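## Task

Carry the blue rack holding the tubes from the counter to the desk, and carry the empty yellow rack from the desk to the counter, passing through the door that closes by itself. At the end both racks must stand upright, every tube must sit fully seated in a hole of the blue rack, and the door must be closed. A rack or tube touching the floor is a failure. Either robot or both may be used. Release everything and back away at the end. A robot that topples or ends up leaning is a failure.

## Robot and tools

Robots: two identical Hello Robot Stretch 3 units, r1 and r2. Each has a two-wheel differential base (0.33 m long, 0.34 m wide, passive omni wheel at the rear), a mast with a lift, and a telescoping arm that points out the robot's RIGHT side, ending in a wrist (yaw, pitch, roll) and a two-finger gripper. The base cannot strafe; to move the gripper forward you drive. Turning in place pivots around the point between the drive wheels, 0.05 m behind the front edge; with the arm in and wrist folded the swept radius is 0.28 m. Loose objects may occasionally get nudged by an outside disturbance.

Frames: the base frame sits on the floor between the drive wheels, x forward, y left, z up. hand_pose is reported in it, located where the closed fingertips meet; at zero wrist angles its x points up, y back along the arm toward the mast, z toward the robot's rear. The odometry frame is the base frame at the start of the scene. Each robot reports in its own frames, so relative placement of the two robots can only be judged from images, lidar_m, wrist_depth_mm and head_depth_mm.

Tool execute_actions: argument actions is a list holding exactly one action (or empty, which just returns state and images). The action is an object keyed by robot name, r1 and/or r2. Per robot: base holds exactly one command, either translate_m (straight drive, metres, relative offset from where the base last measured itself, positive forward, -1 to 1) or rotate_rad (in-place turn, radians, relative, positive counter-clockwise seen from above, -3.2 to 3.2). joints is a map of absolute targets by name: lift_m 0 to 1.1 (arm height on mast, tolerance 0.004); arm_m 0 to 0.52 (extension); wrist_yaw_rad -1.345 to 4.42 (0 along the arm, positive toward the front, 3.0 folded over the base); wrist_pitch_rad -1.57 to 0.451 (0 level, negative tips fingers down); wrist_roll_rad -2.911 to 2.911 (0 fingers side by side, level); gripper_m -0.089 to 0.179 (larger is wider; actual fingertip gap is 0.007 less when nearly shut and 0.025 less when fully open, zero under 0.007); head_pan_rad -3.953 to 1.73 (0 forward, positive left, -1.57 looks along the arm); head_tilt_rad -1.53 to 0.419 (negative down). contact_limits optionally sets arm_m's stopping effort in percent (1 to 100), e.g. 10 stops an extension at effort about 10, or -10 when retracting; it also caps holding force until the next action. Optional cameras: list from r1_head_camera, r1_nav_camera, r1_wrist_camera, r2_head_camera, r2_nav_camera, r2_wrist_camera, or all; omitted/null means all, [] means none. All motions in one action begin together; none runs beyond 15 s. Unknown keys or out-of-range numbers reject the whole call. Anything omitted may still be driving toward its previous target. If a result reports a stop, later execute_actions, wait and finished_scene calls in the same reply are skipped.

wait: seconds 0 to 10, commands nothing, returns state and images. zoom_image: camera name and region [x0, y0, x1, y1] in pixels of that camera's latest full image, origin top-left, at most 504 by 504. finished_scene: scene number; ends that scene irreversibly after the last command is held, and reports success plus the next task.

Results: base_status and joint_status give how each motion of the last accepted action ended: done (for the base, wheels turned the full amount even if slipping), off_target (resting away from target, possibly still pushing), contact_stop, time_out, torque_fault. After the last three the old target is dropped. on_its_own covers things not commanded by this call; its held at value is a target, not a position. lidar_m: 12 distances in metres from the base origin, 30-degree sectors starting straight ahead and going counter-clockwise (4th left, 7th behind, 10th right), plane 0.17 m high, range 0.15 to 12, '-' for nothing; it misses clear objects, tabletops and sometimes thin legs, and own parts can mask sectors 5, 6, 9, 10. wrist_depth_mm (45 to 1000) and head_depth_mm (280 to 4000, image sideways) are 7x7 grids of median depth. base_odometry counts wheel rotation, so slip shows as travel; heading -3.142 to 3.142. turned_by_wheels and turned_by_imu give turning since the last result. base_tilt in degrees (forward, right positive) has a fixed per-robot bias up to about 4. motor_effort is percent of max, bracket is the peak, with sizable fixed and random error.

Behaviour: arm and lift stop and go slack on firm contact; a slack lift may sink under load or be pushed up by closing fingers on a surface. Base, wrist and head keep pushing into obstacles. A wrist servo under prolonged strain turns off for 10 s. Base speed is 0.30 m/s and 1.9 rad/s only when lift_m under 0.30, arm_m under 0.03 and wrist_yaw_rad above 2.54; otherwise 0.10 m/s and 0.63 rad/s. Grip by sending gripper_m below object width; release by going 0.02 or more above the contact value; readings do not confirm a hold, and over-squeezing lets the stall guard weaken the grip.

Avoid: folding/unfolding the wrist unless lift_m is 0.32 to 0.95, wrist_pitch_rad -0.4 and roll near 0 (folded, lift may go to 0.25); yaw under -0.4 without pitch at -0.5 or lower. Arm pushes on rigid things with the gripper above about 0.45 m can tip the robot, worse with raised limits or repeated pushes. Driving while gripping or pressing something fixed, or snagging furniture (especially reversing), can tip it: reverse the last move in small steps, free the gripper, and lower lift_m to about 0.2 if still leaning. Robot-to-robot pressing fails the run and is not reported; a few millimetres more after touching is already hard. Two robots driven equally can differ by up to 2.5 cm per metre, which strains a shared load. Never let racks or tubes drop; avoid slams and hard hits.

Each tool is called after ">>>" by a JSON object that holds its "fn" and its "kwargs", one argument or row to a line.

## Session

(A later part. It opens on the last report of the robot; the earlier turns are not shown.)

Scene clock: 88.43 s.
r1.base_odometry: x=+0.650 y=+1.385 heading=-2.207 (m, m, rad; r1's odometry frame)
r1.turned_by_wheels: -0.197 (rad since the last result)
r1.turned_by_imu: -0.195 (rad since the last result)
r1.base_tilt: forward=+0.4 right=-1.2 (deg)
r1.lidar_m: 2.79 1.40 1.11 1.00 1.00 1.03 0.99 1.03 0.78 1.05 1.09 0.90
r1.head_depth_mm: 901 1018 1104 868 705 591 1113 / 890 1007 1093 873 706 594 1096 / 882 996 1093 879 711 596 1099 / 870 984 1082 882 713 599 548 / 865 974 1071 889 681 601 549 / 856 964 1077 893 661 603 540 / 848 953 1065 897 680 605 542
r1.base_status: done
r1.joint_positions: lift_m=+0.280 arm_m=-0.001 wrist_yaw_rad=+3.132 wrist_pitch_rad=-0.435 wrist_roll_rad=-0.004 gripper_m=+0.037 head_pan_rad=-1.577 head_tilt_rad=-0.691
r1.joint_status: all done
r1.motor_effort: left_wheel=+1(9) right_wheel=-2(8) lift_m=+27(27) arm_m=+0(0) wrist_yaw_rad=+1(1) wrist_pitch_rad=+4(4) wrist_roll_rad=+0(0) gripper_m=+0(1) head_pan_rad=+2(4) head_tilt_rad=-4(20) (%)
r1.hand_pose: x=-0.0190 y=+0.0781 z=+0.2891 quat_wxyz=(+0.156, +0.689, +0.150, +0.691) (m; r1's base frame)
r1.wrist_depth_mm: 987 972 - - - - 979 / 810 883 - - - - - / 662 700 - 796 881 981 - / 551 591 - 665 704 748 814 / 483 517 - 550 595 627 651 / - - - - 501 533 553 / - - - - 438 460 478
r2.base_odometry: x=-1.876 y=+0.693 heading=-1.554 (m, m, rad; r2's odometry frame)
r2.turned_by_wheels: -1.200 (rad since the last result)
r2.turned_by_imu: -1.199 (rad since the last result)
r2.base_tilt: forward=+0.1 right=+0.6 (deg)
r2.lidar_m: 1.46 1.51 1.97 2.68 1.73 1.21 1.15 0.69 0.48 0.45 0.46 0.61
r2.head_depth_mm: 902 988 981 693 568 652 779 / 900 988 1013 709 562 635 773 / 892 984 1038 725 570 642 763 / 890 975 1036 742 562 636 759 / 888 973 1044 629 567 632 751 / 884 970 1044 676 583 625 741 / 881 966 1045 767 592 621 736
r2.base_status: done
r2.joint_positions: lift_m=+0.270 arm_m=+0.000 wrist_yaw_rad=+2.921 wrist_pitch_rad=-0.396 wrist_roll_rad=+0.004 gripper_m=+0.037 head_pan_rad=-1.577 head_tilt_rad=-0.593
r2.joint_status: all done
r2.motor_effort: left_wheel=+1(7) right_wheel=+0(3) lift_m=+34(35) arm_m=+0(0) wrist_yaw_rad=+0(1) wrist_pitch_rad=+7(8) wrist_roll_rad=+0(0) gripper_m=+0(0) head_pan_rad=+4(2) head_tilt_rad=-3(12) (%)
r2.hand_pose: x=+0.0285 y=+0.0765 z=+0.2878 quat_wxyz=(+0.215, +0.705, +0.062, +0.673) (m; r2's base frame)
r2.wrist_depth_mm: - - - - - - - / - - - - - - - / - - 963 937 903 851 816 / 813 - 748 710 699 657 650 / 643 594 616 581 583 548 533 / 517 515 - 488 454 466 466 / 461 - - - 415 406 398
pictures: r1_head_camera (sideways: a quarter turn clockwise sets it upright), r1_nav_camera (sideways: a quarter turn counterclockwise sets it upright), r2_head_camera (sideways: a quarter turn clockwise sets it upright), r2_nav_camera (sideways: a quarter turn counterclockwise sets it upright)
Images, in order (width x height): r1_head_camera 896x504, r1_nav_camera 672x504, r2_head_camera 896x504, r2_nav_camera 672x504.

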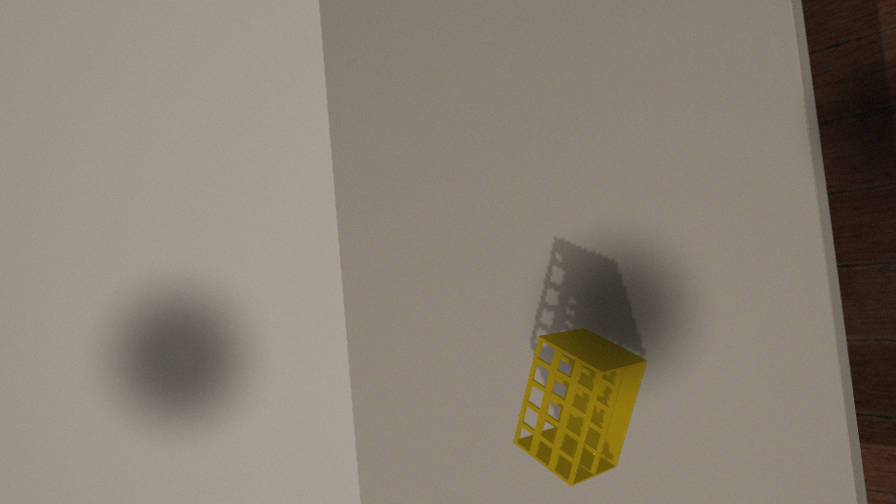

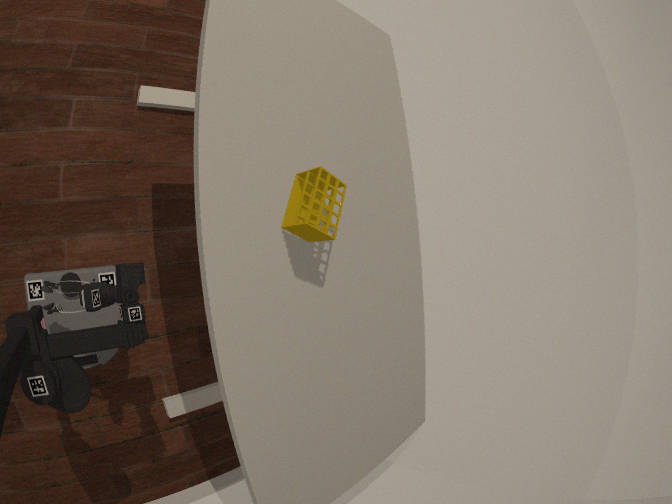

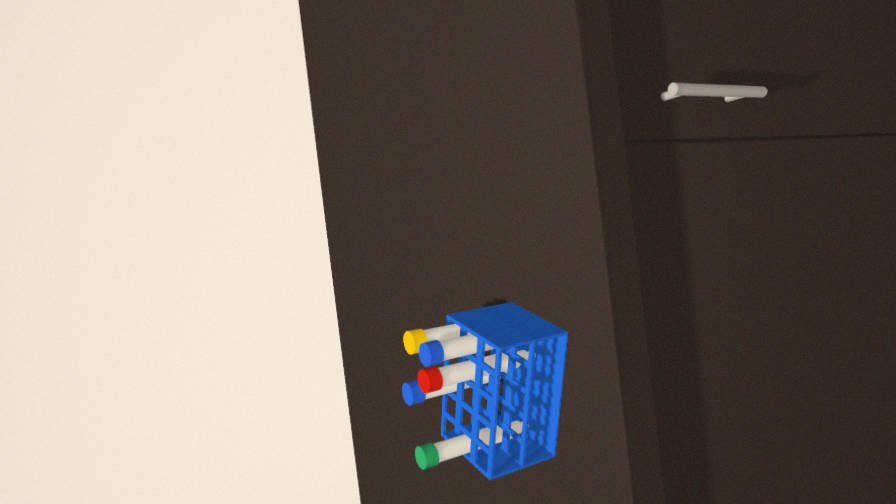

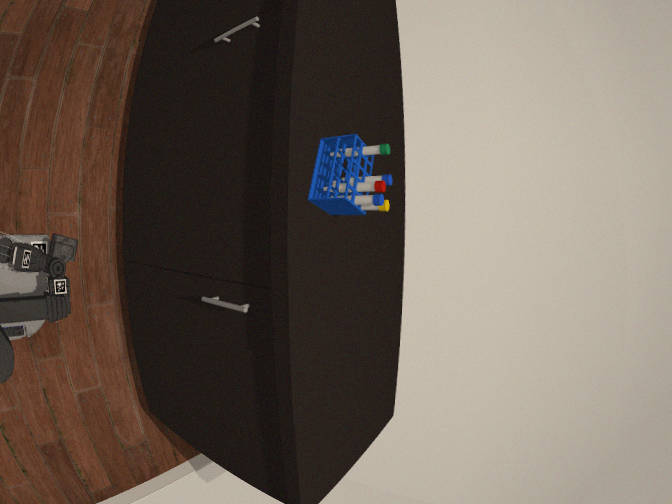

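>>> {"fn": "execute_actions", "kwargs": {
  "actions": [
    {"r1": {"base": {"translate_m": 0.43}}, "r2": {"base": {"translate_m": 0.35}}}
  ],
  "cameras": []
}}

>>> {"fn": "execute_actions", "kwargs": {
  "actions": [
    {"r1": {"base": {"rotate_rad": -0.47}, "joints": {"lift_m": 0.9, "wrist_pitch_rad": -0.4}}, "r2": {"base": {"rotate_rad": -0.31}, "joints": {"lift_m": 0.95, "wrist_pitch_rad": -0.4}}}
  ],
  "cameras": []
}}

>>> {"fn": "execute_actions", "kwargs": {
  "actions": [
    {"r1": {"joints": {"wrist_yaw_rad": 0.0, "gripper_m": 0.179}}, "r2": {"joints": {"wrist_yaw_rad": 0.0, "gripper_m": 0.179}}}
  ],
  "cameras": ["r1_wrist_camera", "r2_wrist_camera", "r1_head_camera", "r2_head_camera"]
}}

Scene clock: 121.30 s.
r1.base_odometry: x=+0.395 y=+1.039 heading=-2.207 (m, m, rad; r1's odometry frame)
r1.turned_by_wheels: +0.000 (rad since the last result)
r1.turned_by_imu: -0.001 (rad since the last result)
r1.base_tilt: forward=+0.4 right=-1.3 (deg)
r1.lidar_m: 2.35 1.41 1.05 1.07 1.10 1.39 1.43 1.11 1.09 1.05 0.63 1.47
r1.head_depth_mm: 897 1016 1099 869 680 592 1092 / 889 1005 1095 873 708 594 1096 / 879 991 1088 877 710 597 547 / 870 979 1080 884 714 599 548 / 861 970 1073 888 715 602 540 / 854 962 1074 893 721 603 540 / 844 948 1057 898 722 606 531
r1.base_status: done
r1.joint_positions: lift_m=+0.280 arm_m=-0.001 wrist_yaw_rad=+3.132 wrist_pitch_rad=-0.435 wrist_roll_rad=-0.004 gripper_m=+0.037 head_pan_rad=-1.577 head_tilt_rad=-0.691
r1.joint_status: not commanded
r1.motor_effort: left_wheel=+1(8) right_wheel=-2(6) lift_m=+27(27) arm_m=+0(1) wrist_yaw_rad=+1(1) wrist_pitch_rad=+4(4) wrist_roll_rad=-1(0) gripper_m=+0(0) head_pan_rad=+3(3) head_tilt_rad=-4(4) (%)
r1.hand_pose: x=-0.0190 y=+0.0781 z=+0.2891 quat_wxyz=(+0.156, +0.689, +0.150, +0.691) (m; r1's base frame)
r1.wrist_depth_mm: 983 - - - - 931 928 / 813 873 - - - - - / 663 714 - 824 889 959 - / 554 582 - 664 688 747 810 / 487 518 - 564 596 631 650 / - - - - 510 524 560 / - - - - 436 461 474
r2.base_odometry: x=-1.870 y=+0.343 heading=-1.554 (m, m, rad; r2's odometry frame)
r2.turned_by_wheels: +0.000 (rad since the last result)
r2.turned_by_imu: +0.004 (rad since the last result)
r2.base_tilt: forward=+0.1 right=+0.5 (deg)
r2.lidar_m: 1.12 1.14 1.50 2.71 2.25 1.57 1.49 0.65 0.46 0.43 0.44 0.58
r2.head_depth_mm: 882 968 984 608 536 616 737 / 882 969 1019 707 542 611 730 / 878 962 1019 725 554 607 721 / 870 958 1019 743 562 600 717 / 868 955 1023 761 572 596 711 / 866 949 1017 777 582 590 703 / 863 948 1029 799 595 589 699
r2.base_status: done
r2.joint_positions: lift_m=+0.270 arm_m=+0.000 wrist_yaw_rad=+2.921 wrist_pitch_rad=-0.396 wrist_roll_rad=+0.004 gripper_m=+0.037 head_pan_rad=-1.577 head_tilt_rad=-0.593
r2.joint_status: not commanded
r2.motor_effort: left_wheel=+1(7) right_wheel=+0(3) lift_m=+34(34) arm_m=+0(1) wrist_yaw_rad=+1(1) wrist_pitch_rad=+7(7) wrist_roll_rad=+0(0) gripper_m=+0(0) head_pan_rad=+5(4) head_tilt_rad=-3(3) (%)
r2.hand_pose: x=+0.0285 y=+0.0765 z=+0.2878 quat_wxyz=(+0.215, +0.705, +0.062, +0.673) (m; r2's base frame)
r2.wrist_depth_mm: - - - - - - - / - - - - - - - / - - 987 932 893 861 818 / 773 - 740 719 687 655 639 / 633 600 644 577 583 552 537 / 528 506 - 483 461 467 455 / 460 - - - 409 407 397
pictures: none
No camera images: the call's "cameras" was empty. Leave "cameras" out to get every camera's image.

Scene clock: 128.30 s.
r1.base_odometry: x=+0.395 y=+1.039 heading=-2.677 (m, m, rad; r1's odometry frame)
r1.turned_by_wheels: -0.470 (rad since the last result)
r1.turned_by_imu: -0.466 (rad since the last result)
r1.base_tilt: forward=+0.4 right=-1.2 (deg)
r1.lidar_m: 1.55 2.35 1.34 1.04 1.08 1.12 1.47 1.43 1.12 1.07 1.04 0.63
r1.head_depth_mm: 1270 1460 1128 868 744 - 1133 / 1178 1350 1140 872 748 - 1137 / 1101 1252 1148 878 712 - - / 1027 1159 1157 884 712 - - / 968 1084 1148 887 718 - 1107 / 914 1014 1101 892 722 605 518 / 867 954 1053 895 722 605 520
r1.base_status: done
r1.joint_positions: lift_m=+0.900 arm_m=-0.001 wrist_yaw_rad=+3.132 wrist_pitch_rad=-0.418 wrist_roll_rad=-0.004 gripper_m=+0.037 head_pan_rad=-1.577 head_tilt_rad=-0.692
r1.joint_status: all done
r1.motor_effort: left_wheel=+1(7) right_wheel=-2(8) lift_m=+42(46) arm_m=-1(1) wrist_yaw_rad=+1(1) wrist_pitch_rad=+5(6) wrist_roll_rad=+0(0) gripper_m=-1(1) head_pan_rad=+2(2) head_tilt_rad=-4(4) (%)
r1.hand_pose: x=-0.0190 y=+0.0803 z=+0.9123 quat_wxyz=(+0.150, +0.691, +0.144, +0.693) (m; r1's base frame)
r1.wrist_depth_mm: 846 919 - - - - - / 934 - - - - - - / - - - - - - - / - - - - - - - / - - - - - - - / - - - - - - - / 953 984 - - - - -
r2.base_odometry: x=-1.870 y=+0.343 heading=-1.863 (m, m, rad; r2's odometry frame)
r2.turned_by_wheels: -0.310 (rad since the last result)
r2.turned_by_imu: -0.309 (rad since the last result)
r2.base_tilt: forward=+0.1 right=+0.6 (deg)
r2.lidar_m: 0.73 1.12 1.23 1.91 2.71 1.85 1.50 1.08 0.54 0.44 0.43 0.47
r2.head_depth_mm: 1034 1150 984 692 631 - - / 1000 1099 1014 674 587 - - / 960 1053 1048 614 571 - - / 930 1015 1068 657 562 - - / 897 979 1043 759 573 574 647 / 869 944 1008 777 583 547 630 / 839 911 987 797 595 505 583
r2.base_status: done
r2.joint_positions: lift_m=+0.950 arm_m=+0.000 wrist_yaw_rad=+2.921 wrist_pitch_rad=-0.413 wrist_roll_rad=+0.004 gripper_m=+0.037 head_pan_rad=-1.577 head_tilt_rad=-0.593
r2.joint_status: all done
r2.motor_effort: left_wheel=+1(6) right_wheel=+1(4) lift_m=+45(51) arm_m=-1(0) wrist_yaw_rad=-1(0) wrist_pitch_rad=+7(8) wrist_roll_rad=+0(0) gripper_m=+0(0) head_pan_rad=+4(5) head_tilt_rad=-3(3) (%)
r2.hand_pose: x=+0.0280 y=+0.0744 z=+0.9636 quat_wxyz=(+0.221, +0.705, +0.068, +0.671) (m; r2's base frame)
r2.wrist_depth_mm: - - - - - - 912 / - - - - - - 941 / - - - - - - 982 / - - - - - - - / - - - - - - - / - - - - - - - / - - - - - - -
pictures: none
No camera images: the call's "cameras" was empty. Leave "cameras" out to get every camera's image.

Scene clock: 130.87 s.
r1.base_odometry: x=+0.395 y=+1.039 heading=-2.677 (m, m, rad; r1's odometry frame)
r1.turned_by_wheels: +0.000 (rad since the last result)
r1.turned_by_imu: -0.001 (rad since the last result)
r1.base_tilt: forward=+0.4 right=-1.3 (deg)
r1.lidar_m: 1.55 2.34 1.34 1.05 1.08 1.12 1.46 1.42 1.11 1.07 1.04 0.63
r1.head_depth_mm: 1270 1459 1130 869 742 - - / 1184 1356 1139 876 737 - - / 1098 1255 1148 877 739 - - / 1032 1157 1156 884 717 - 1105 / 972 1084 1144 887 717 600 539 / 914 1011 1096 894 719 602 518 / 866 954 1052 898 724 604 520
r1.base_status: not commanded
r1.joint_positions: lift_m=+0.900 arm_m=-0.001 wrist_yaw_rad=+0.002 wrist_pitch_rad=-0.418 wrist_roll_rad=-0.004 gripper_m=+0.179 head_pan_rad=-1.577 head_tilt_rad=-0.692
r1.joint_status: all done
r1.motor_effort: left_wheel=+2(2) right_wheel=-2(2) lift_m=+42(43) arm_m=+0(0) wrist_yaw_rad=-2(0) wrist_pitch_rad=+5(5) wrist_roll_rad=+0(0) gripper_m=-1(89) head_pan_rad=+3(2) head_tilt_rad=-4(3) (%)
r1.hand_pose: x=-0.0211 y=-0.3684 z=+0.9123 quat_wxyz=(+0.693, +0.148, -0.690, -0.146) (m; r1's base frame)
r1.wrist_depth_mm: 647 707 780 857 970 - - / 646 680 753 838 958 - - / 517 544 588 642 692 752 - / 440 453 473 420 544 588 642 / - 384 404 407 450 493 511 / 320 333 352 367 384 - 431 / 289 301 311 323 339 347 -
r2.base_odometry: x=-1.870 y=+0.343 heading=-1.863 (m, m, rad; r2's odometry frame)
r2.turned_by_wheels: +0.000 (rad since the last result)
r2.turned_by_imu: +0.000 (rad since the last result)
r2.base_tilt: forward=+0.1 right=+0.6 (deg)
r2.lidar_m: 0.73 1.12 1.23 1.91 2.71 1.85 1.50 1.07 0.54 0.43 0.43 0.47
r2.head_depth_mm: 1035 1145 985 694 595 - - / 997 1100 1015 672 584 - - / 962 1053 1050 613 590 - 776 / 925 1010 1067 658 565 620 717 / 896 976 1042 758 575 581 671 / 866 941 1016 776 582 547 629 / 841 909 988 796 593 506 583
r2.base_status: not commanded
r2.joint_positions: lift_m=+0.950 arm_m=+0.000 wrist_yaw_rad=+0.003 wrist_pitch_rad=-0.413 wrist_roll_rad=+0.004 gripper_m=+0.179 head_pan_rad=-1.577 head_tilt_rad=-0.593
r2.joint_status: all done
r2.motor_effort: left_wheel=+1(1) right_wheel=+1(0) lift_m=+45(45) arm_m=+0(1) wrist_yaw_rad=-3(3) wrist_pitch_rad=+7(7) wrist_roll_rad=+0(0) gripper_m=+0(87) head_pan_rad=+5(4) head_tilt_rad=-2(2) (%)
r2.hand_pose: x=-0.0209 y=-0.3701 z=+0.9636 quat_wxyz=(+0.691, +0.146, -0.693, -0.145) (m; r2's base frame)
r2.wrist_depth_mm: 629 685 735 304 776 724 664 / 626 587 488 317 492 466 441 / 427 409 363 340 352 345 366 / 321 313 302 292 299 364 478 / 260 259 254 278 376 438 620 / 224 249 304 356 434 553 - / 271 295 346 417 538 729 -
pictures: r1_head_camera (sideways: a quarter turn clockwise sets it upright), r1_wrist_camera, r2_head_camera (sideways: a quarter turn clockwise sets it upright), r2_wrist_camera
Images, in order (width x height): r1_head_camera 896x504, r1_wrist_camera 644x364, r2_head_camera 896x504, r2_wrist_camera 644x364.

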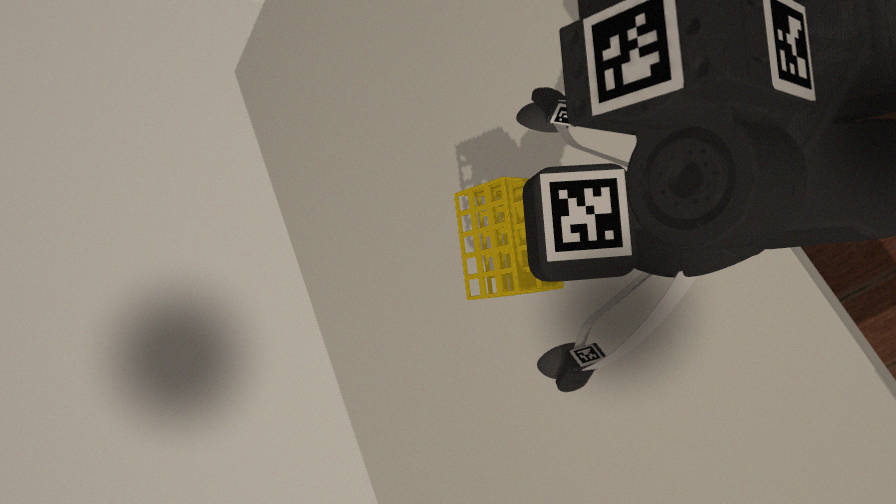

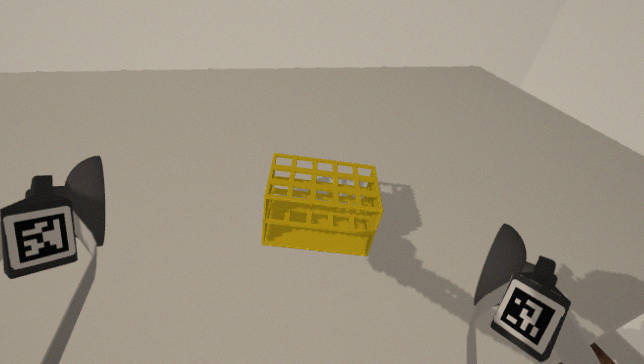

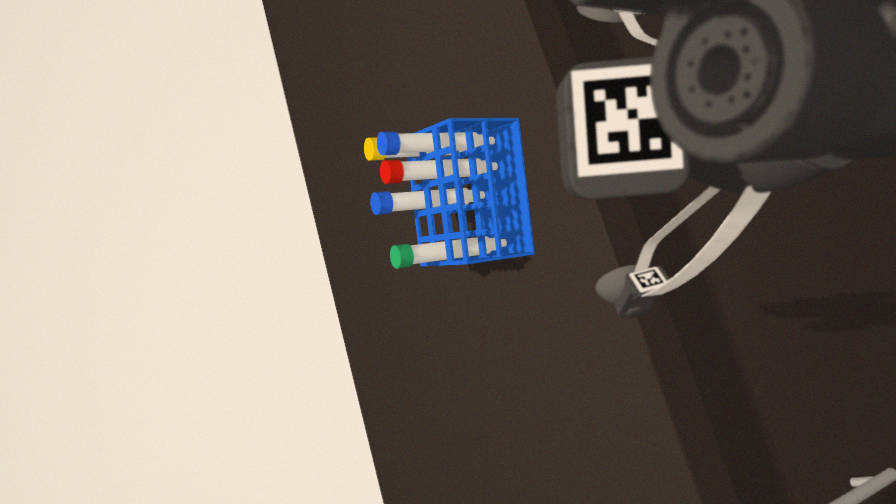

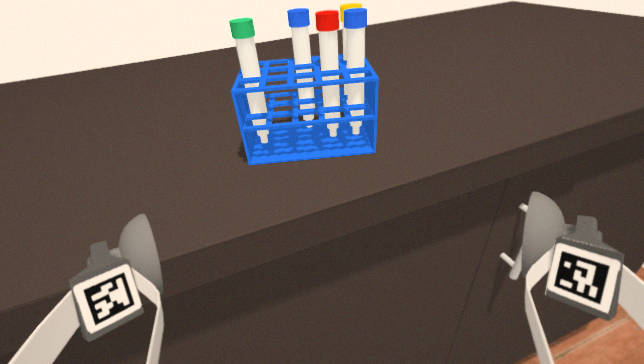

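>>> {"fn": "execute_actions", "kwargs": {
  "actions": [
    {"r1": {"base": {"translate_m": -0.02}, "joints": {"lift_m": 0.765, "arm_m": 0.08}}, "r2": {"base": {"translate_m": 0.03}, "joints": {"lift_m": 0.93, "arm_m": 0.06}}}
  ],
  "cameras": ["r1_wrist_camera", "r2_wrist_camera", "r1_head_camera", "r2_head_camera"]
}}

Scene clock: 153.23 s.
r1.base_odometry: x=+0.413 y=+1.048 heading=-2.676 (m, m, rad; r1's odometry frame)
r1.turned_by_wheels: +0.000 (rad since the last result)
r1.turned_by_imu: -0.001 (rad since the last result)
r1.base_tilt: forward=+0.4 right=-1.2 (deg)
r1.lidar_m: 1.57 2.37 1.33 1.05 1.07 1.11 1.45 1.41 1.10 1.08 1.05 0.65
r1.head_depth_mm: 1285 1489 1133 869 722 - - / 1192 1361 1141 874 727 - 1117 / 1111 1258 1150 878 730 - 1121 / 1039 1168 1154 880 731 586 1126 / 978 1092 1154 889 716 600 550 / 921 1026 1108 891 719 602 519 / 874 963 1058 898 723 605 519
r1.base_status: done
r1.joint_positions: lift_m=+0.765 arm_m=+0.080 wrist_yaw_rad=+0.001 wrist_pitch_rad=-0.418 wrist_roll_rad=-0.004 gripper_m=+0.179 head_pan_rad=-1.577 head_tilt_rad=-0.692
r1.joint_status: all done
r1.motor_effort: left_wheel=+1(3) right_wheel=-2(5) lift_m=+27(38) arm_m=+3(3) wrist_yaw_rad=-1(2) wrist_pitch_rad=+5(5) wrist_roll_rad=+0(0) gripper_m=-1(0) head_pan_rad=+3(2) head_tilt_rad=-4(4) (%)
r1.hand_pose: x=-0.0213 y=-0.4489 z=+0.7779 quat_wxyz=(+0.693, +0.148, -0.690, -0.147) (m; r1's base frame)
r1.wrist_depth_mm: 478 529 602 699 817 986 - / 365 390 402 455 528 597 714 / 293 308 273 261 355 428 480 / - 256 263 273 298 330 362 / - 220 231 243 255 277 289 / 183 192 200 211 220 - 244 / 165 169 176 183 194 195 214
r2.base_odometry: x=-1.879 y=+0.314 heading=-1.863 (m, m, rad; r2's odometry frame)
r2.turned_by_wheels: +0.000 (rad since the last result)
r2.turned_by_imu: +0.001 (rad since the last result)
r2.base_tilt: forward=+0.1 right=+0.6 (deg)
r2.lidar_m: 0.71 1.09 1.20 1.86 2.72 1.89 1.53 1.05 0.52 0.42 0.42 0.46
r2.head_depth_mm: 1021 1135 981 698 - - - / 986 1083 1012 608 - - - / 949 1047 1045 635 - 644 755 / 916 999 1061 710 580 600 695 / 882 965 1029 758 573 563 651 / 861 935 1006 778 584 509 611 / 832 902 979 797 594 499 567
r2.base_status: done
r2.joint_positions: lift_m=+0.930 arm_m=+0.060 wrist_yaw_rad=+0.002 wrist_pitch_rad=-0.414 wrist_roll_rad=+0.004 gripper_m=+0.179 head_pan_rad=-1.577 head_tilt_rad=-0.593
r2.joint_status: all done
r2.motor_effort: left_wheel=+1(5) right_wheel=-1(1) lift_m=+35(40) arm_m=+5(4) wrist_yaw_rad=-2(3) wrist_pitch_rad=+7(7) wrist_roll_rad=+0(0) gripper_m=+1(0) head_pan_rad=+5(4) head_tilt_rad=-4(3) (%)
r2.hand_pose: x=-0.0211 y=-0.4295 z=+0.9438 quat_wxyz=(+0.691, +0.146, -0.693, -0.145) (m; r2's base frame)
r2.wrist_depth_mm: 580 630 669 626 259 632 584 / 571 520 462 262 258 408 391 / 370 362 329 280 278 307 293 / 287 276 264 257 250 246 272 / 227 230 218 212 219 301 402 / 197 185 186 205 297 371 - / 162 171 202 284 362 489 788
pictures: r1_head_camera (sideways: a quarter turn clockwise sets it upright), r1_wrist_camera, r2_head_camera (sideways: a quarter turn clockwise sets it upright), r2_wrist_camera
Images, in order (width x height): r1_head_camera 896x504, r1_wrist_camera 644x364, r2_head_camera 896x504, r2_wrist_camera 644x364.

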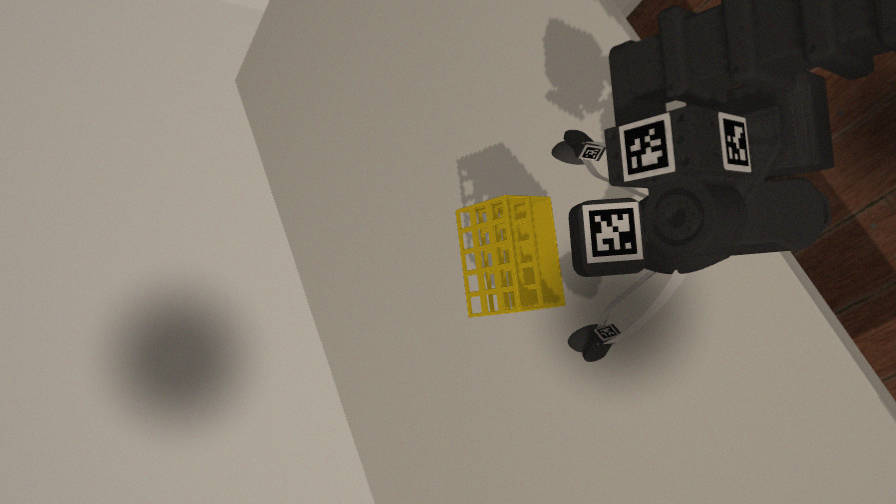

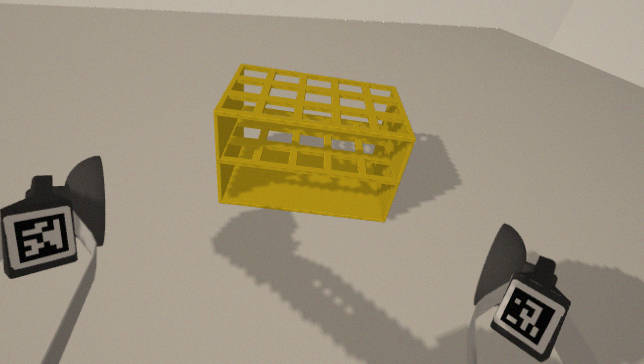

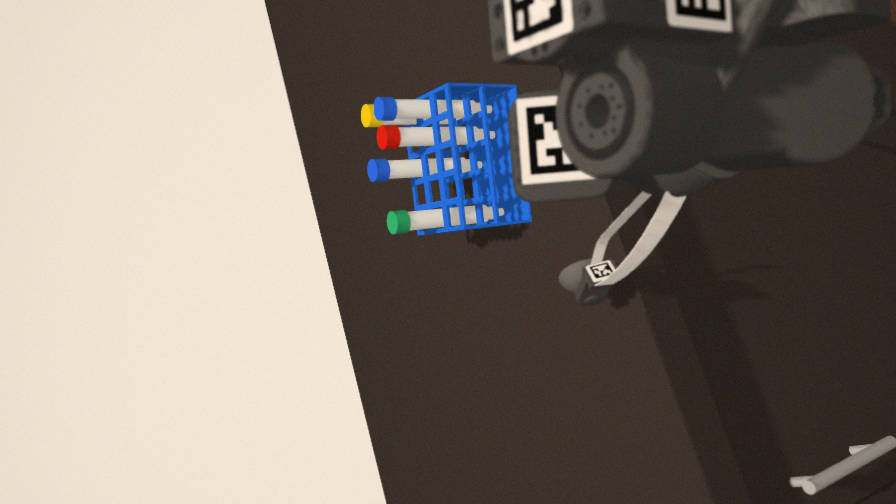

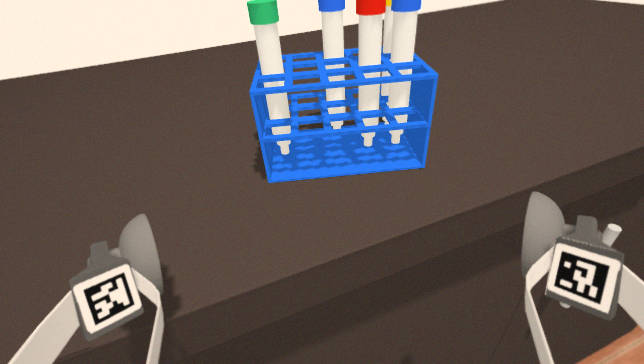

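>>> {"fn": "execute_actions", "kwargs": {
  "actions": [
    {"r1": {"joints": {"arm_m": 0.18}}, "r2": {"joints": {"arm_m": 0.16}}}
  ],
  "cameras": ["r1_wrist_camera", "r2_wrist_camera", "r1_head_camera", "r2_head_camera"]
}}

Scene clock: 162.70 s.
r1.base_odometry: x=+0.413 y=+1.048 heading=-2.676 (m, m, rad; r1's odometry frame)
r1.turned_by_wheels: +0.000 (rad since the last result)
r1.turned_by_imu: -0.001 (rad since the last result)
r1.base_tilt: forward=+0.4 right=-1.2 (deg)
r1.lidar_m: 1.56 2.37 1.33 1.04 1.07 1.11 1.45 1.41 1.10 1.08 1.05 0.65
r1.head_depth_mm: 1289 1484 1134 868 723 - - / 1192 1366 1141 873 - 1273 1157 / 1114 1255 1147 909 - 610 1166 / 1040 1172 1155 911 - 591 1143 / 977 1095 1157 887 697 601 549 / 923 1024 1112 892 718 602 519 / 872 964 1057 899 724 604 520
r1.base_status: not commanded
r1.joint_positions: lift_m=+0.765 arm_m=+0.180 wrist_yaw_rad=+0.001 wrist_pitch_rad=-0.418 wrist_roll_rad=-0.004 gripper_m=+0.179 head_pan_rad=-1.577 head_tilt_rad=-0.692
r1.joint_status: all done
r1.motor_effort: left_wheel=+1(1) right_wheel=-2(2) lift_m=+27(27) arm_m=+3(7) wrist_yaw_rad=-1(1) wrist_pitch_rad=+5(5) wrist_roll_rad=+0(0) gripper_m=+0(1) head_pan_rad=+2(2) head_tilt_rad=-4(4) (%)
r1.hand_pose: x=-0.0214 y=-0.5489 z=+0.7779 quat_wxyz=(+0.693, +0.148, -0.690, -0.147) (m; r1's base frame)
r1.wrist_depth_mm: 478 533 590 676 764 882 952 / 366 391 422 474 521 614 720 / 293 309 318 360 392 426 482 / - 245 169 176 292 334 359 / - 160 171 174 158 277 289 / 184 182 185 176 179 - 244 / 163 169 175 181 185 195 213
r2.base_odometry: x=-1.879 y=+0.314 heading=-1.863 (m, m, rad; r2's odometry frame)
r2.turned_by_wheels: +0.000 (rad since the last result)
r2.turned_by_imu: +0.001 (rad since the last result)
r2.base_tilt: forward=+0.1 right=+0.6 (deg)
r2.lidar_m: 0.72 1.09 1.20 1.86 2.71 1.88 1.53 1.05 0.52 0.42 0.42 0.46
r2.head_depth_mm: 1022 1130 990 - - 727 887 / 990 1085 1023 - - 687 809 / 952 1046 1047 638 540 637 749 / 919 1000 1059 716 548 596 698 / 888 965 1029 762 572 562 651 / 857 933 1002 775 584 510 612 / 830 897 979 798 594 499 566
r2.base_status: not commanded
r2.joint_positions: lift_m=+0.930 arm_m=+0.160 wrist_yaw_rad=+0.002 wrist_pitch_rad=-0.414 wrist_roll_rad=+0.004 gripper_m=+0.179 head_pan_rad=-1.577 head_tilt_rad=-0.593
r2.joint_status: all done
r2.motor_effort: left_wheel=+1(1) right_wheel=+0(1) lift_m=+34(34) arm_m=+4(6) wrist_yaw_rad=-2(2) wrist_pitch_rad=+7(7) wrist_roll_rad=+0(0) gripper_m=+0(0) head_pan_rad=+4(4) head_tilt_rad=-3(4) (%)
r2.hand_pose: x=-0.0211 y=-0.5295 z=+0.9438 quat_wxyz=(+0.691, +0.146, -0.693, -0.145) (m; r2's base frame)
r2.wrist_depth_mm: 499 559 594 628 144 586 585 / 523 509 411 431 153 398 388 / 375 361 310 182 162 299 292 / 289 278 176 181 181 199 234 / 227 231 202 196 192 189 201 / 198 186 179 179 175 171 - / 160 160 159 155 153 149 154
pictures: r1_head_camera (sideways: a quarter turn clockwise sets it upright), r1_wrist_camera, r2_head_camera (sideways: a quarter turn clockwise sets it upright), r2_wrist_camera
Images, in order (width x height): r1_head_camera 896x504, r1_wrist_camera 644x364, r2_head_camera 896x504, r2_wrist_camera 644x364.

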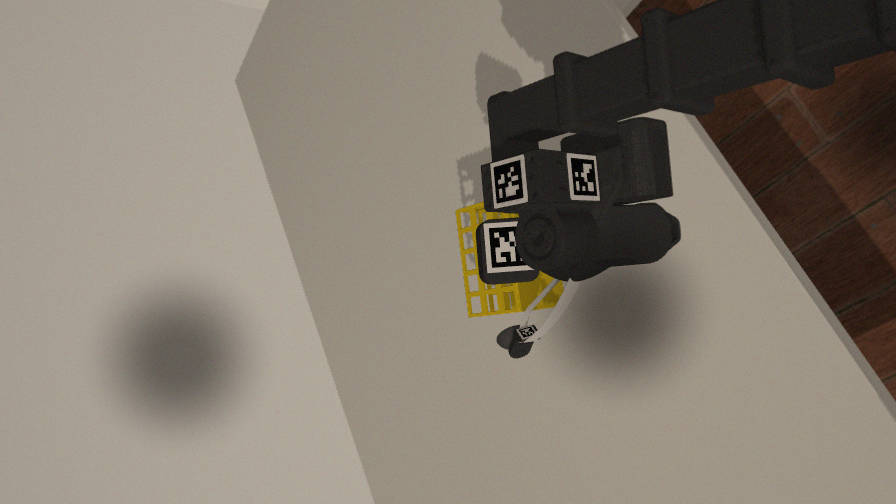

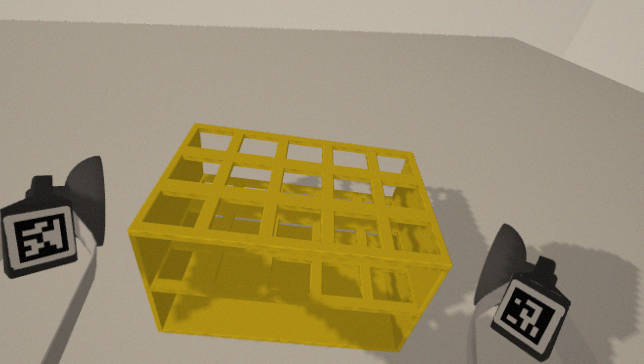

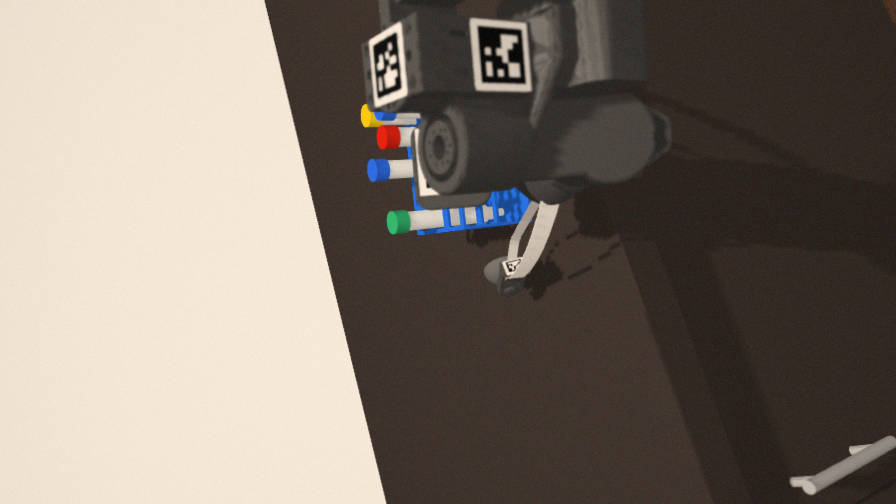

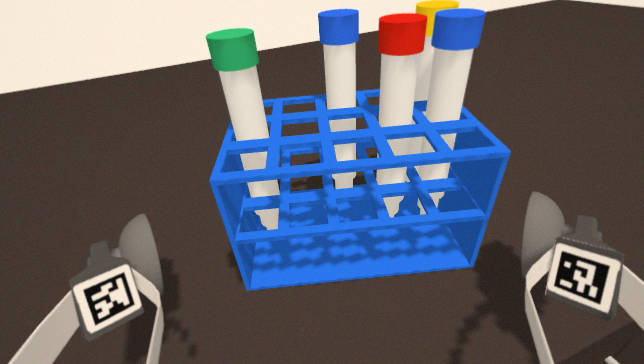

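>>> {"fn": "execute_actions", "kwargs": {
  "actions": [
    {"r1": {"joints": {"arm_m": 0.215, "lift_m": 0.733}}, "r2": {"base": {"translate_m": -0.01}, "joints": {"arm_m": 0.215, "lift_m": 0.94}}}
  ],
  "cameras": ["r1_wrist_camera", "r2_wrist_camera"]
}}

Scene clock: 171.70 s.
r1.base_odometry: x=+0.413 y=+1.048 heading=-2.676 (m, m, rad; r1's odometry frame)
r1.turned_by_wheels: +0.000 (rad since the last result)
r1.turned_by_imu: -0.001 (rad since the last result)
r1.base_tilt: forward=+0.4 right=-1.3 (deg)
r1.lidar_m: 1.56 2.37 1.33 1.04 1.07 1.11 1.45 1.41 1.10 1.08 1.06 0.65
r1.head_depth_mm: 1281 1477 1134 870 716 1371 - / 1193 1367 1139 875 - 1260 1141 / 1110 1261 1147 909 - 611 1165 / 1036 1171 1156 911 - 598 1145 / 978 1096 1156 888 706 600 550 / 923 1027 1110 892 719 603 519 / 873 964 1054 897 722 605 520
r1.base_status: not commanded
r1.joint_positions: lift_m=+0.733 arm_m=+0.215 wrist_yaw_rad=+0.001 wrist_pitch_rad=-0.418 wrist_roll_rad=-0.004 gripper_m=+0.179 head_pan_rad=-1.577 head_tilt_rad=-0.692
r1.joint_status: all done
r1.motor_effort: left_wheel=+2(1) right_wheel=-2(2) lift_m=+27(27) arm_m=+3(0) wrist_yaw_rad=+0(1) wrist_pitch_rad=+5(5) wrist_roll_rad=+0(0) gripper_m=-1(0) head_pan_rad=+2(2) head_tilt_rad=-4(4) (%)
r1.hand_pose: x=-0.0214 y=-0.5840 z=+0.7459 quat_wxyz=(+0.693, +0.148, -0.690, -0.147) (m; r1's base frame)
r1.wrist_depth_mm: 397 435 493 569 670 791 946 / 296 320 349 384 431 492 570 / 238 229 251 153 161 352 386 / 207 110 116 126 132 271 294 / - 116 134 139 140 128 238 / 150 142 124 163 137 116 201 / 135 137 142 147 150 158 174
r2.base_odometry: x=-1.876 y=+0.324 heading=-1.863 (m, m, rad; r2's odometry frame)
r2.turned_by_wheels: +0.000 (rad since the last result)
r2.turned_by_imu: +0.001 (rad since the last result)
r2.base_tilt: forward=+0.1 right=+0.6 (deg)
r2.lidar_m: 0.72 1.10 1.21 1.88 2.72 1.87 1.53 1.06 0.53 0.43 0.42 0.47
r2.head_depth_mm: 1029 1137 1123 - 639 732 895 / 993 1091 1141 - 571 683 819 / 957 1045 1100 - 550 640 758 / 922 1008 1060 656 562 602 703 / 892 971 1033 758 572 567 658 / 860 937 1005 777 584 512 617 / 832 904 984 797 595 501 573
r2.base_status: done
r2.joint_positions: lift_m=+0.940 arm_m=+0.215 wrist_yaw_rad=+0.002 wrist_pitch_rad=-0.414 wrist_roll_rad=+0.004 gripper_m=+0.179 head_pan_rad=-1.577 head_tilt_rad=-0.593
r2.joint_status: all done
r2.motor_effort: left_wheel=+1(3) right_wheel=-1(3) lift_m=+45(48) arm_m=+5(3) wrist_yaw_rad=-2(1) wrist_pitch_rad=+7(7) wrist_roll_rad=+0(0) gripper_m=+0(1) head_pan_rad=+4(4) head_tilt_rad=-3(3) (%)
r2.hand_pose: x=-0.0212 y=-0.5845 z=+0.9534 quat_wxyz=(+0.691, +0.146, -0.693, -0.145) (m; r2's base frame)
r2.wrist_depth_mm: 469 510 563 619 667 689 618 / 502 526 521 431 111 392 416 / 399 359 342 168 117 302 311 / 302 292 135 151 129 254 249 / 243 244 130 168 125 115 215 / 210 110 136 147 170 138 - / - 170 137 154 154 153 156
pictures: r1_wrist_camera, r2_wrist_camera
Images, in order (width x height): r1_wrist_camera 644x364, r2_wrist_camera 644x364.

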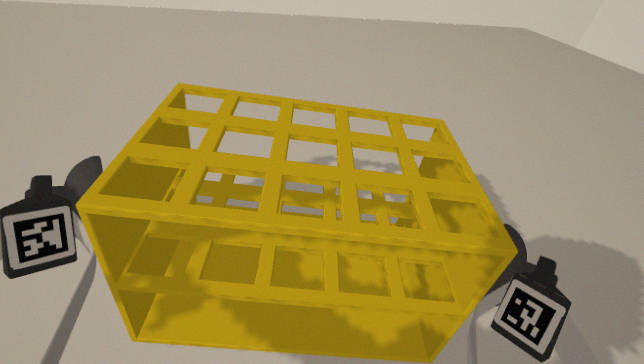

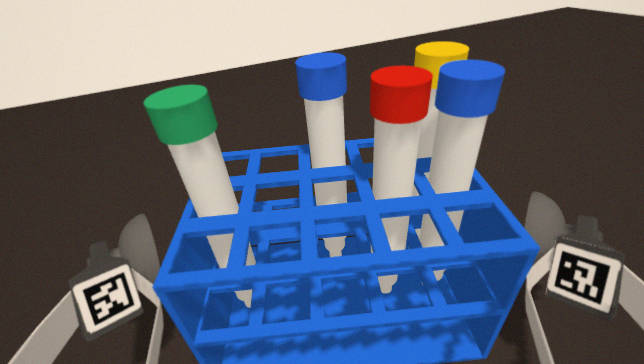

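>>> {"fn": "execute_actions", "kwargs": {
  "actions": [
    {"r1": {"joints": {"lift_m": 0.725}}, "r2": {"joints": {"lift_m": 0.92}}}
  ],
  "cameras": []
}}

>>> {"fn": "execute_actions", "kwargs": {
  "actions": [
    {"r1": {"joints": {"gripper_m": 0.10}}, "r2": {"joints": {"gripper_m": 0.10}}}
  ],
  "cameras": ["r1_wrist_camera", "r2_wrist_camera"]
}}

Scene clock: 180.90 s.
r1.base_odometry: x=+0.413 y=+1.048 heading=-2.676 (m, m, rad; r1's odometry frame)
r1.turned_by_wheels: +0.000 (rad since the last result)
r1.turned_by_imu: -0.002 (rad since the last result)
r1.base_tilt: forward=+0.4 right=-1.1 (deg)
r1.lidar_m: 1.56 2.37 1.33 1.05 1.07 1.11 1.44 1.41 1.10 1.08 1.05 0.65
r1.head_depth_mm: 1287 1481 1131 869 705 1371 - / 1194 1359 1140 874 - 1258 1152 / 1110 1262 1150 892 - 611 1158 / 1040 1171 1162 912 - 597 1148 / 978 1090 1155 888 715 601 550 / 923 1022 1109 892 720 603 519 / 875 963 1060 898 722 605 520
r1.base_status: not commanded
r1.joint_positions: lift_m=+0.725 arm_m=+0.215 wrist_yaw_rad=+0.001 wrist_pitch_rad=-0.418 wrist_roll_rad=-0.004 gripper_m=+0.179 head_pan_rad=-1.577 head_tilt_rad=-0.692
r1.joint_status: all done
r1.motor_effort: left_wheel=+2(1) right_wheel=-2(2) lift_m=+27(26) arm_m=+3(3) wrist_yaw_rad=-1(1) wrist_pitch_rad=+5(5) wrist_roll_rad=+0(0) gripper_m=+0(2) head_pan_rad=+2(2) head_tilt_rad=-3(4) (%)
r1.hand_pose: x=-0.0214 y=-0.5840 z=+0.7379 quat_wxyz=(+0.693, +0.148, -0.690, -0.147) (m; r1's base frame)
r1.wrist_depth_mm: 379 406 461 531 627 774 931 / 281 295 316 367 412 465 533 / 227 117 119 134 157 330 370 / 140 97 99 111 118 244 280 / - 124 134 136 135 115 224 / 142 132 143 151 142 116 189 / 128 131 134 140 142 149 165
r2.base_odometry: x=-1.876 y=+0.324 heading=-1.863 (m, m, rad; r2's odometry frame)
r2.turned_by_wheels: +0.000 (rad since the last result)
r2.turned_by_imu: +0.001 (rad since the last result)
r2.base_tilt: forward=+0.1 right=+0.6 (deg)
r2.lidar_m: 0.72 1.10 1.20 1.88 2.72 1.88 1.52 1.06 0.53 0.43 0.42 0.46
r2.head_depth_mm: 1029 1137 1046 - 651 735 891 / 993 1089 1083 - 613 685 819 / 953 1047 1046 - 555 640 756 / 921 1007 1060 709 561 602 703 / 892 971 1037 756 573 568 658 / 862 938 1008 778 582 514 617 / 833 904 984 795 594 502 573
r2.base_status: not commanded
r2.joint_positions: lift_m=+0.920 arm_m=+0.215 wrist_yaw_rad=+0.002 wrist_pitch_rad=-0.414 wrist_roll_rad=+0.004 gripper_m=+0.179 head_pan_rad=-1.577 head_tilt_rad=-0.593
r2.joint_status: all done
r2.motor_effort: left_wheel=+1(1) right_wheel=+0(0) lift_m=+34(42) arm_m=+5(5) wrist_yaw_rad=-2(2) wrist_pitch_rad=+7(7) wrist_roll_rad=+0(0) gripper_m=+0(0) head_pan_rad=+4(5) head_tilt_rad=-3(2) (%)
r2.hand_pose: x=-0.0212 y=-0.5845 z=+0.9338 quat_wxyz=(+0.691, +0.146, -0.693, -0.145) (m; r2's base frame)
r2.wrist_depth_mm: 476 492 557 122 98 98 539 / 499 411 414 375 107 329 365 / 349 318 138 143 121 268 272 / 266 250 118 122 115 114 218 / 214 111 131 134 136 114 189 / 184 109 130 154 151 134 - / - 149 141 142 139 138 137
pictures: none
No camera images: the call's "cameras" was empty. Leave "cameras" out to get every camera's image.

Scene clock: 182.17 s.
r1.base_odometry: x=+0.413 y=+1.048 heading=-2.676 (m, m, rad; r1's odometry frame)
r1.turned_by_wheels: +0.000 (rad since the last result)
r1.turned_by_imu: +0.000 (rad since the last result)
r1.base_tilt: forward=+0.4 right=-1.2 (deg)
r1.lidar_m: 1.56 2.37 1.33 1.05 1.07 1.11 1.45 1.41 1.10 1.08 1.05 0.65
r1.head_depth_mm: 1284 1483 1131 868 706 1366 - / 1191 1368 1141 874 - 1262 1151 / 1112 1255 1147 892 - 610 1162 / 1042 1169 1157 913 - 598 1146 / 983 1093 1159 886 707 601 549 / 922 1024 1113 891 719 603 519 / 876 964 1059 896 723 605 520
r1.base_status: not commanded
r1.joint_positions: lift_m=+0.725 arm_m=+0.215 wrist_yaw_rad=+0.001 wrist_pitch_rad=-0.416 wrist_roll_rad=-0.004 gripper_m=+0.101 head_pan_rad=-1.577 head_tilt_rad=-0.692
r1.joint_status: all done
r1.motor_effort: left_wheel=+2(2) right_wheel=-1(2) lift_m=+27(27) arm_m=+3(4) wrist_yaw_rad=+0(0) wrist_pitch_rad=+4(5) wrist_roll_rad=+0(0) gripper_m=-23(100) head_pan_rad=+2(2) head_tilt_rad=-4(4) (%)
r1.hand_pose: x=-0.0214 y=-0.5843 z=+0.7385 quat_wxyz=(+0.694, +0.147, -0.690, -0.146) (m; r1's base frame)
r1.wrist_depth_mm: 382 412 468 544 643 775 947 / 284 302 317 370 417 477 548 / 228 146 127 133 149 337 373 / 197 99 101 158 114 139 280 / - 122 166 145 151 136 225 / 141 142 146 151 155 150 188 / 129 130 136 142 147 150 165
r2.base_odometry: x=-1.876 y=+0.324 heading=-1.863 (m, m, rad; r2's odometry frame)
r2.turned_by_wheels: +0.000 (rad since the last result)
r2.turned_by_imu: +0.000 (rad since the last result)
r2.base_tilt: forward=+0.1 right=+0.6 (deg)
r2.lidar_m: 0.72 1.10 1.21 1.88 2.71 1.87 1.52 1.06 0.53 0.43 0.42 0.47
r2.head_depth_mm: 1029 1138 1045 - 651 734 892 / 991 1089 1080 - 611 683 819 / 954 1047 1045 - 555 638 755 / 921 1007 1061 684 562 602 702 / 893 973 1037 758 572 567 658 / 860 937 1009 778 581 513 618 / 835 901 982 794 595 500 571
r2.base_status: not commanded
r2.joint_positions: lift_m=+0.920 arm_m=+0.215 wrist_yaw_rad=+0.002 wrist_pitch_rad=-0.413 wrist_roll_rad=+0.003 gripper_m=+0.101 head_pan_rad=-1.577 head_tilt_rad=-0.593
r2.joint_status: all done
r2.motor_effort: left_wheel=+1(1) right_wheel=+0(0) lift_m=+34(34) arm_m=+5(4) wrist_yaw_rad=-2(1) wrist_pitch_rad=+6(7) wrist_roll_rad=+1(0) gripper_m=-29(100) head_pan_rad=+5(5) head_tilt_rad=-3(3) (%)
r2.hand_pose: x=-0.0212 y=-0.5846 z=+0.9339 quat_wxyz=(+0.691, +0.146, -0.693, -0.145) (m; r2's base frame)
r2.wrist_depth_mm: 478 497 566 541 106 112 553 / 498 441 389 381 118 358 367 / 347 333 123 148 128 257 274 / 265 259 124 122 119 116 220 / 213 206 133 142 148 131 184 / 179 - 125 155 155 150 160 / - 151 144 143 142 141 137
pictures: r1_wrist_camera, r2_wrist_camera
Images, in order (width x height): r1_wrist_camera 644x364, r2_wrist_camera 644x364.

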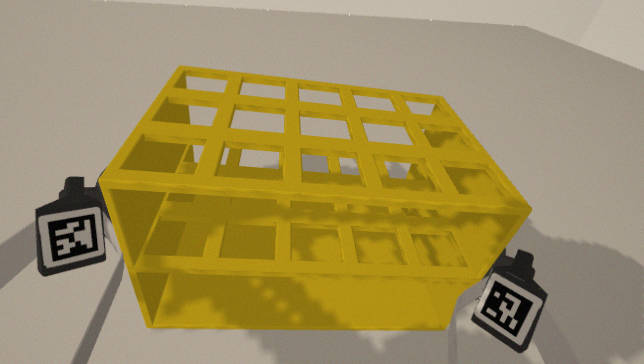

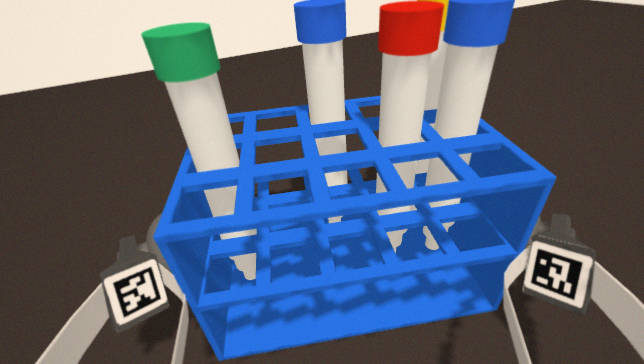

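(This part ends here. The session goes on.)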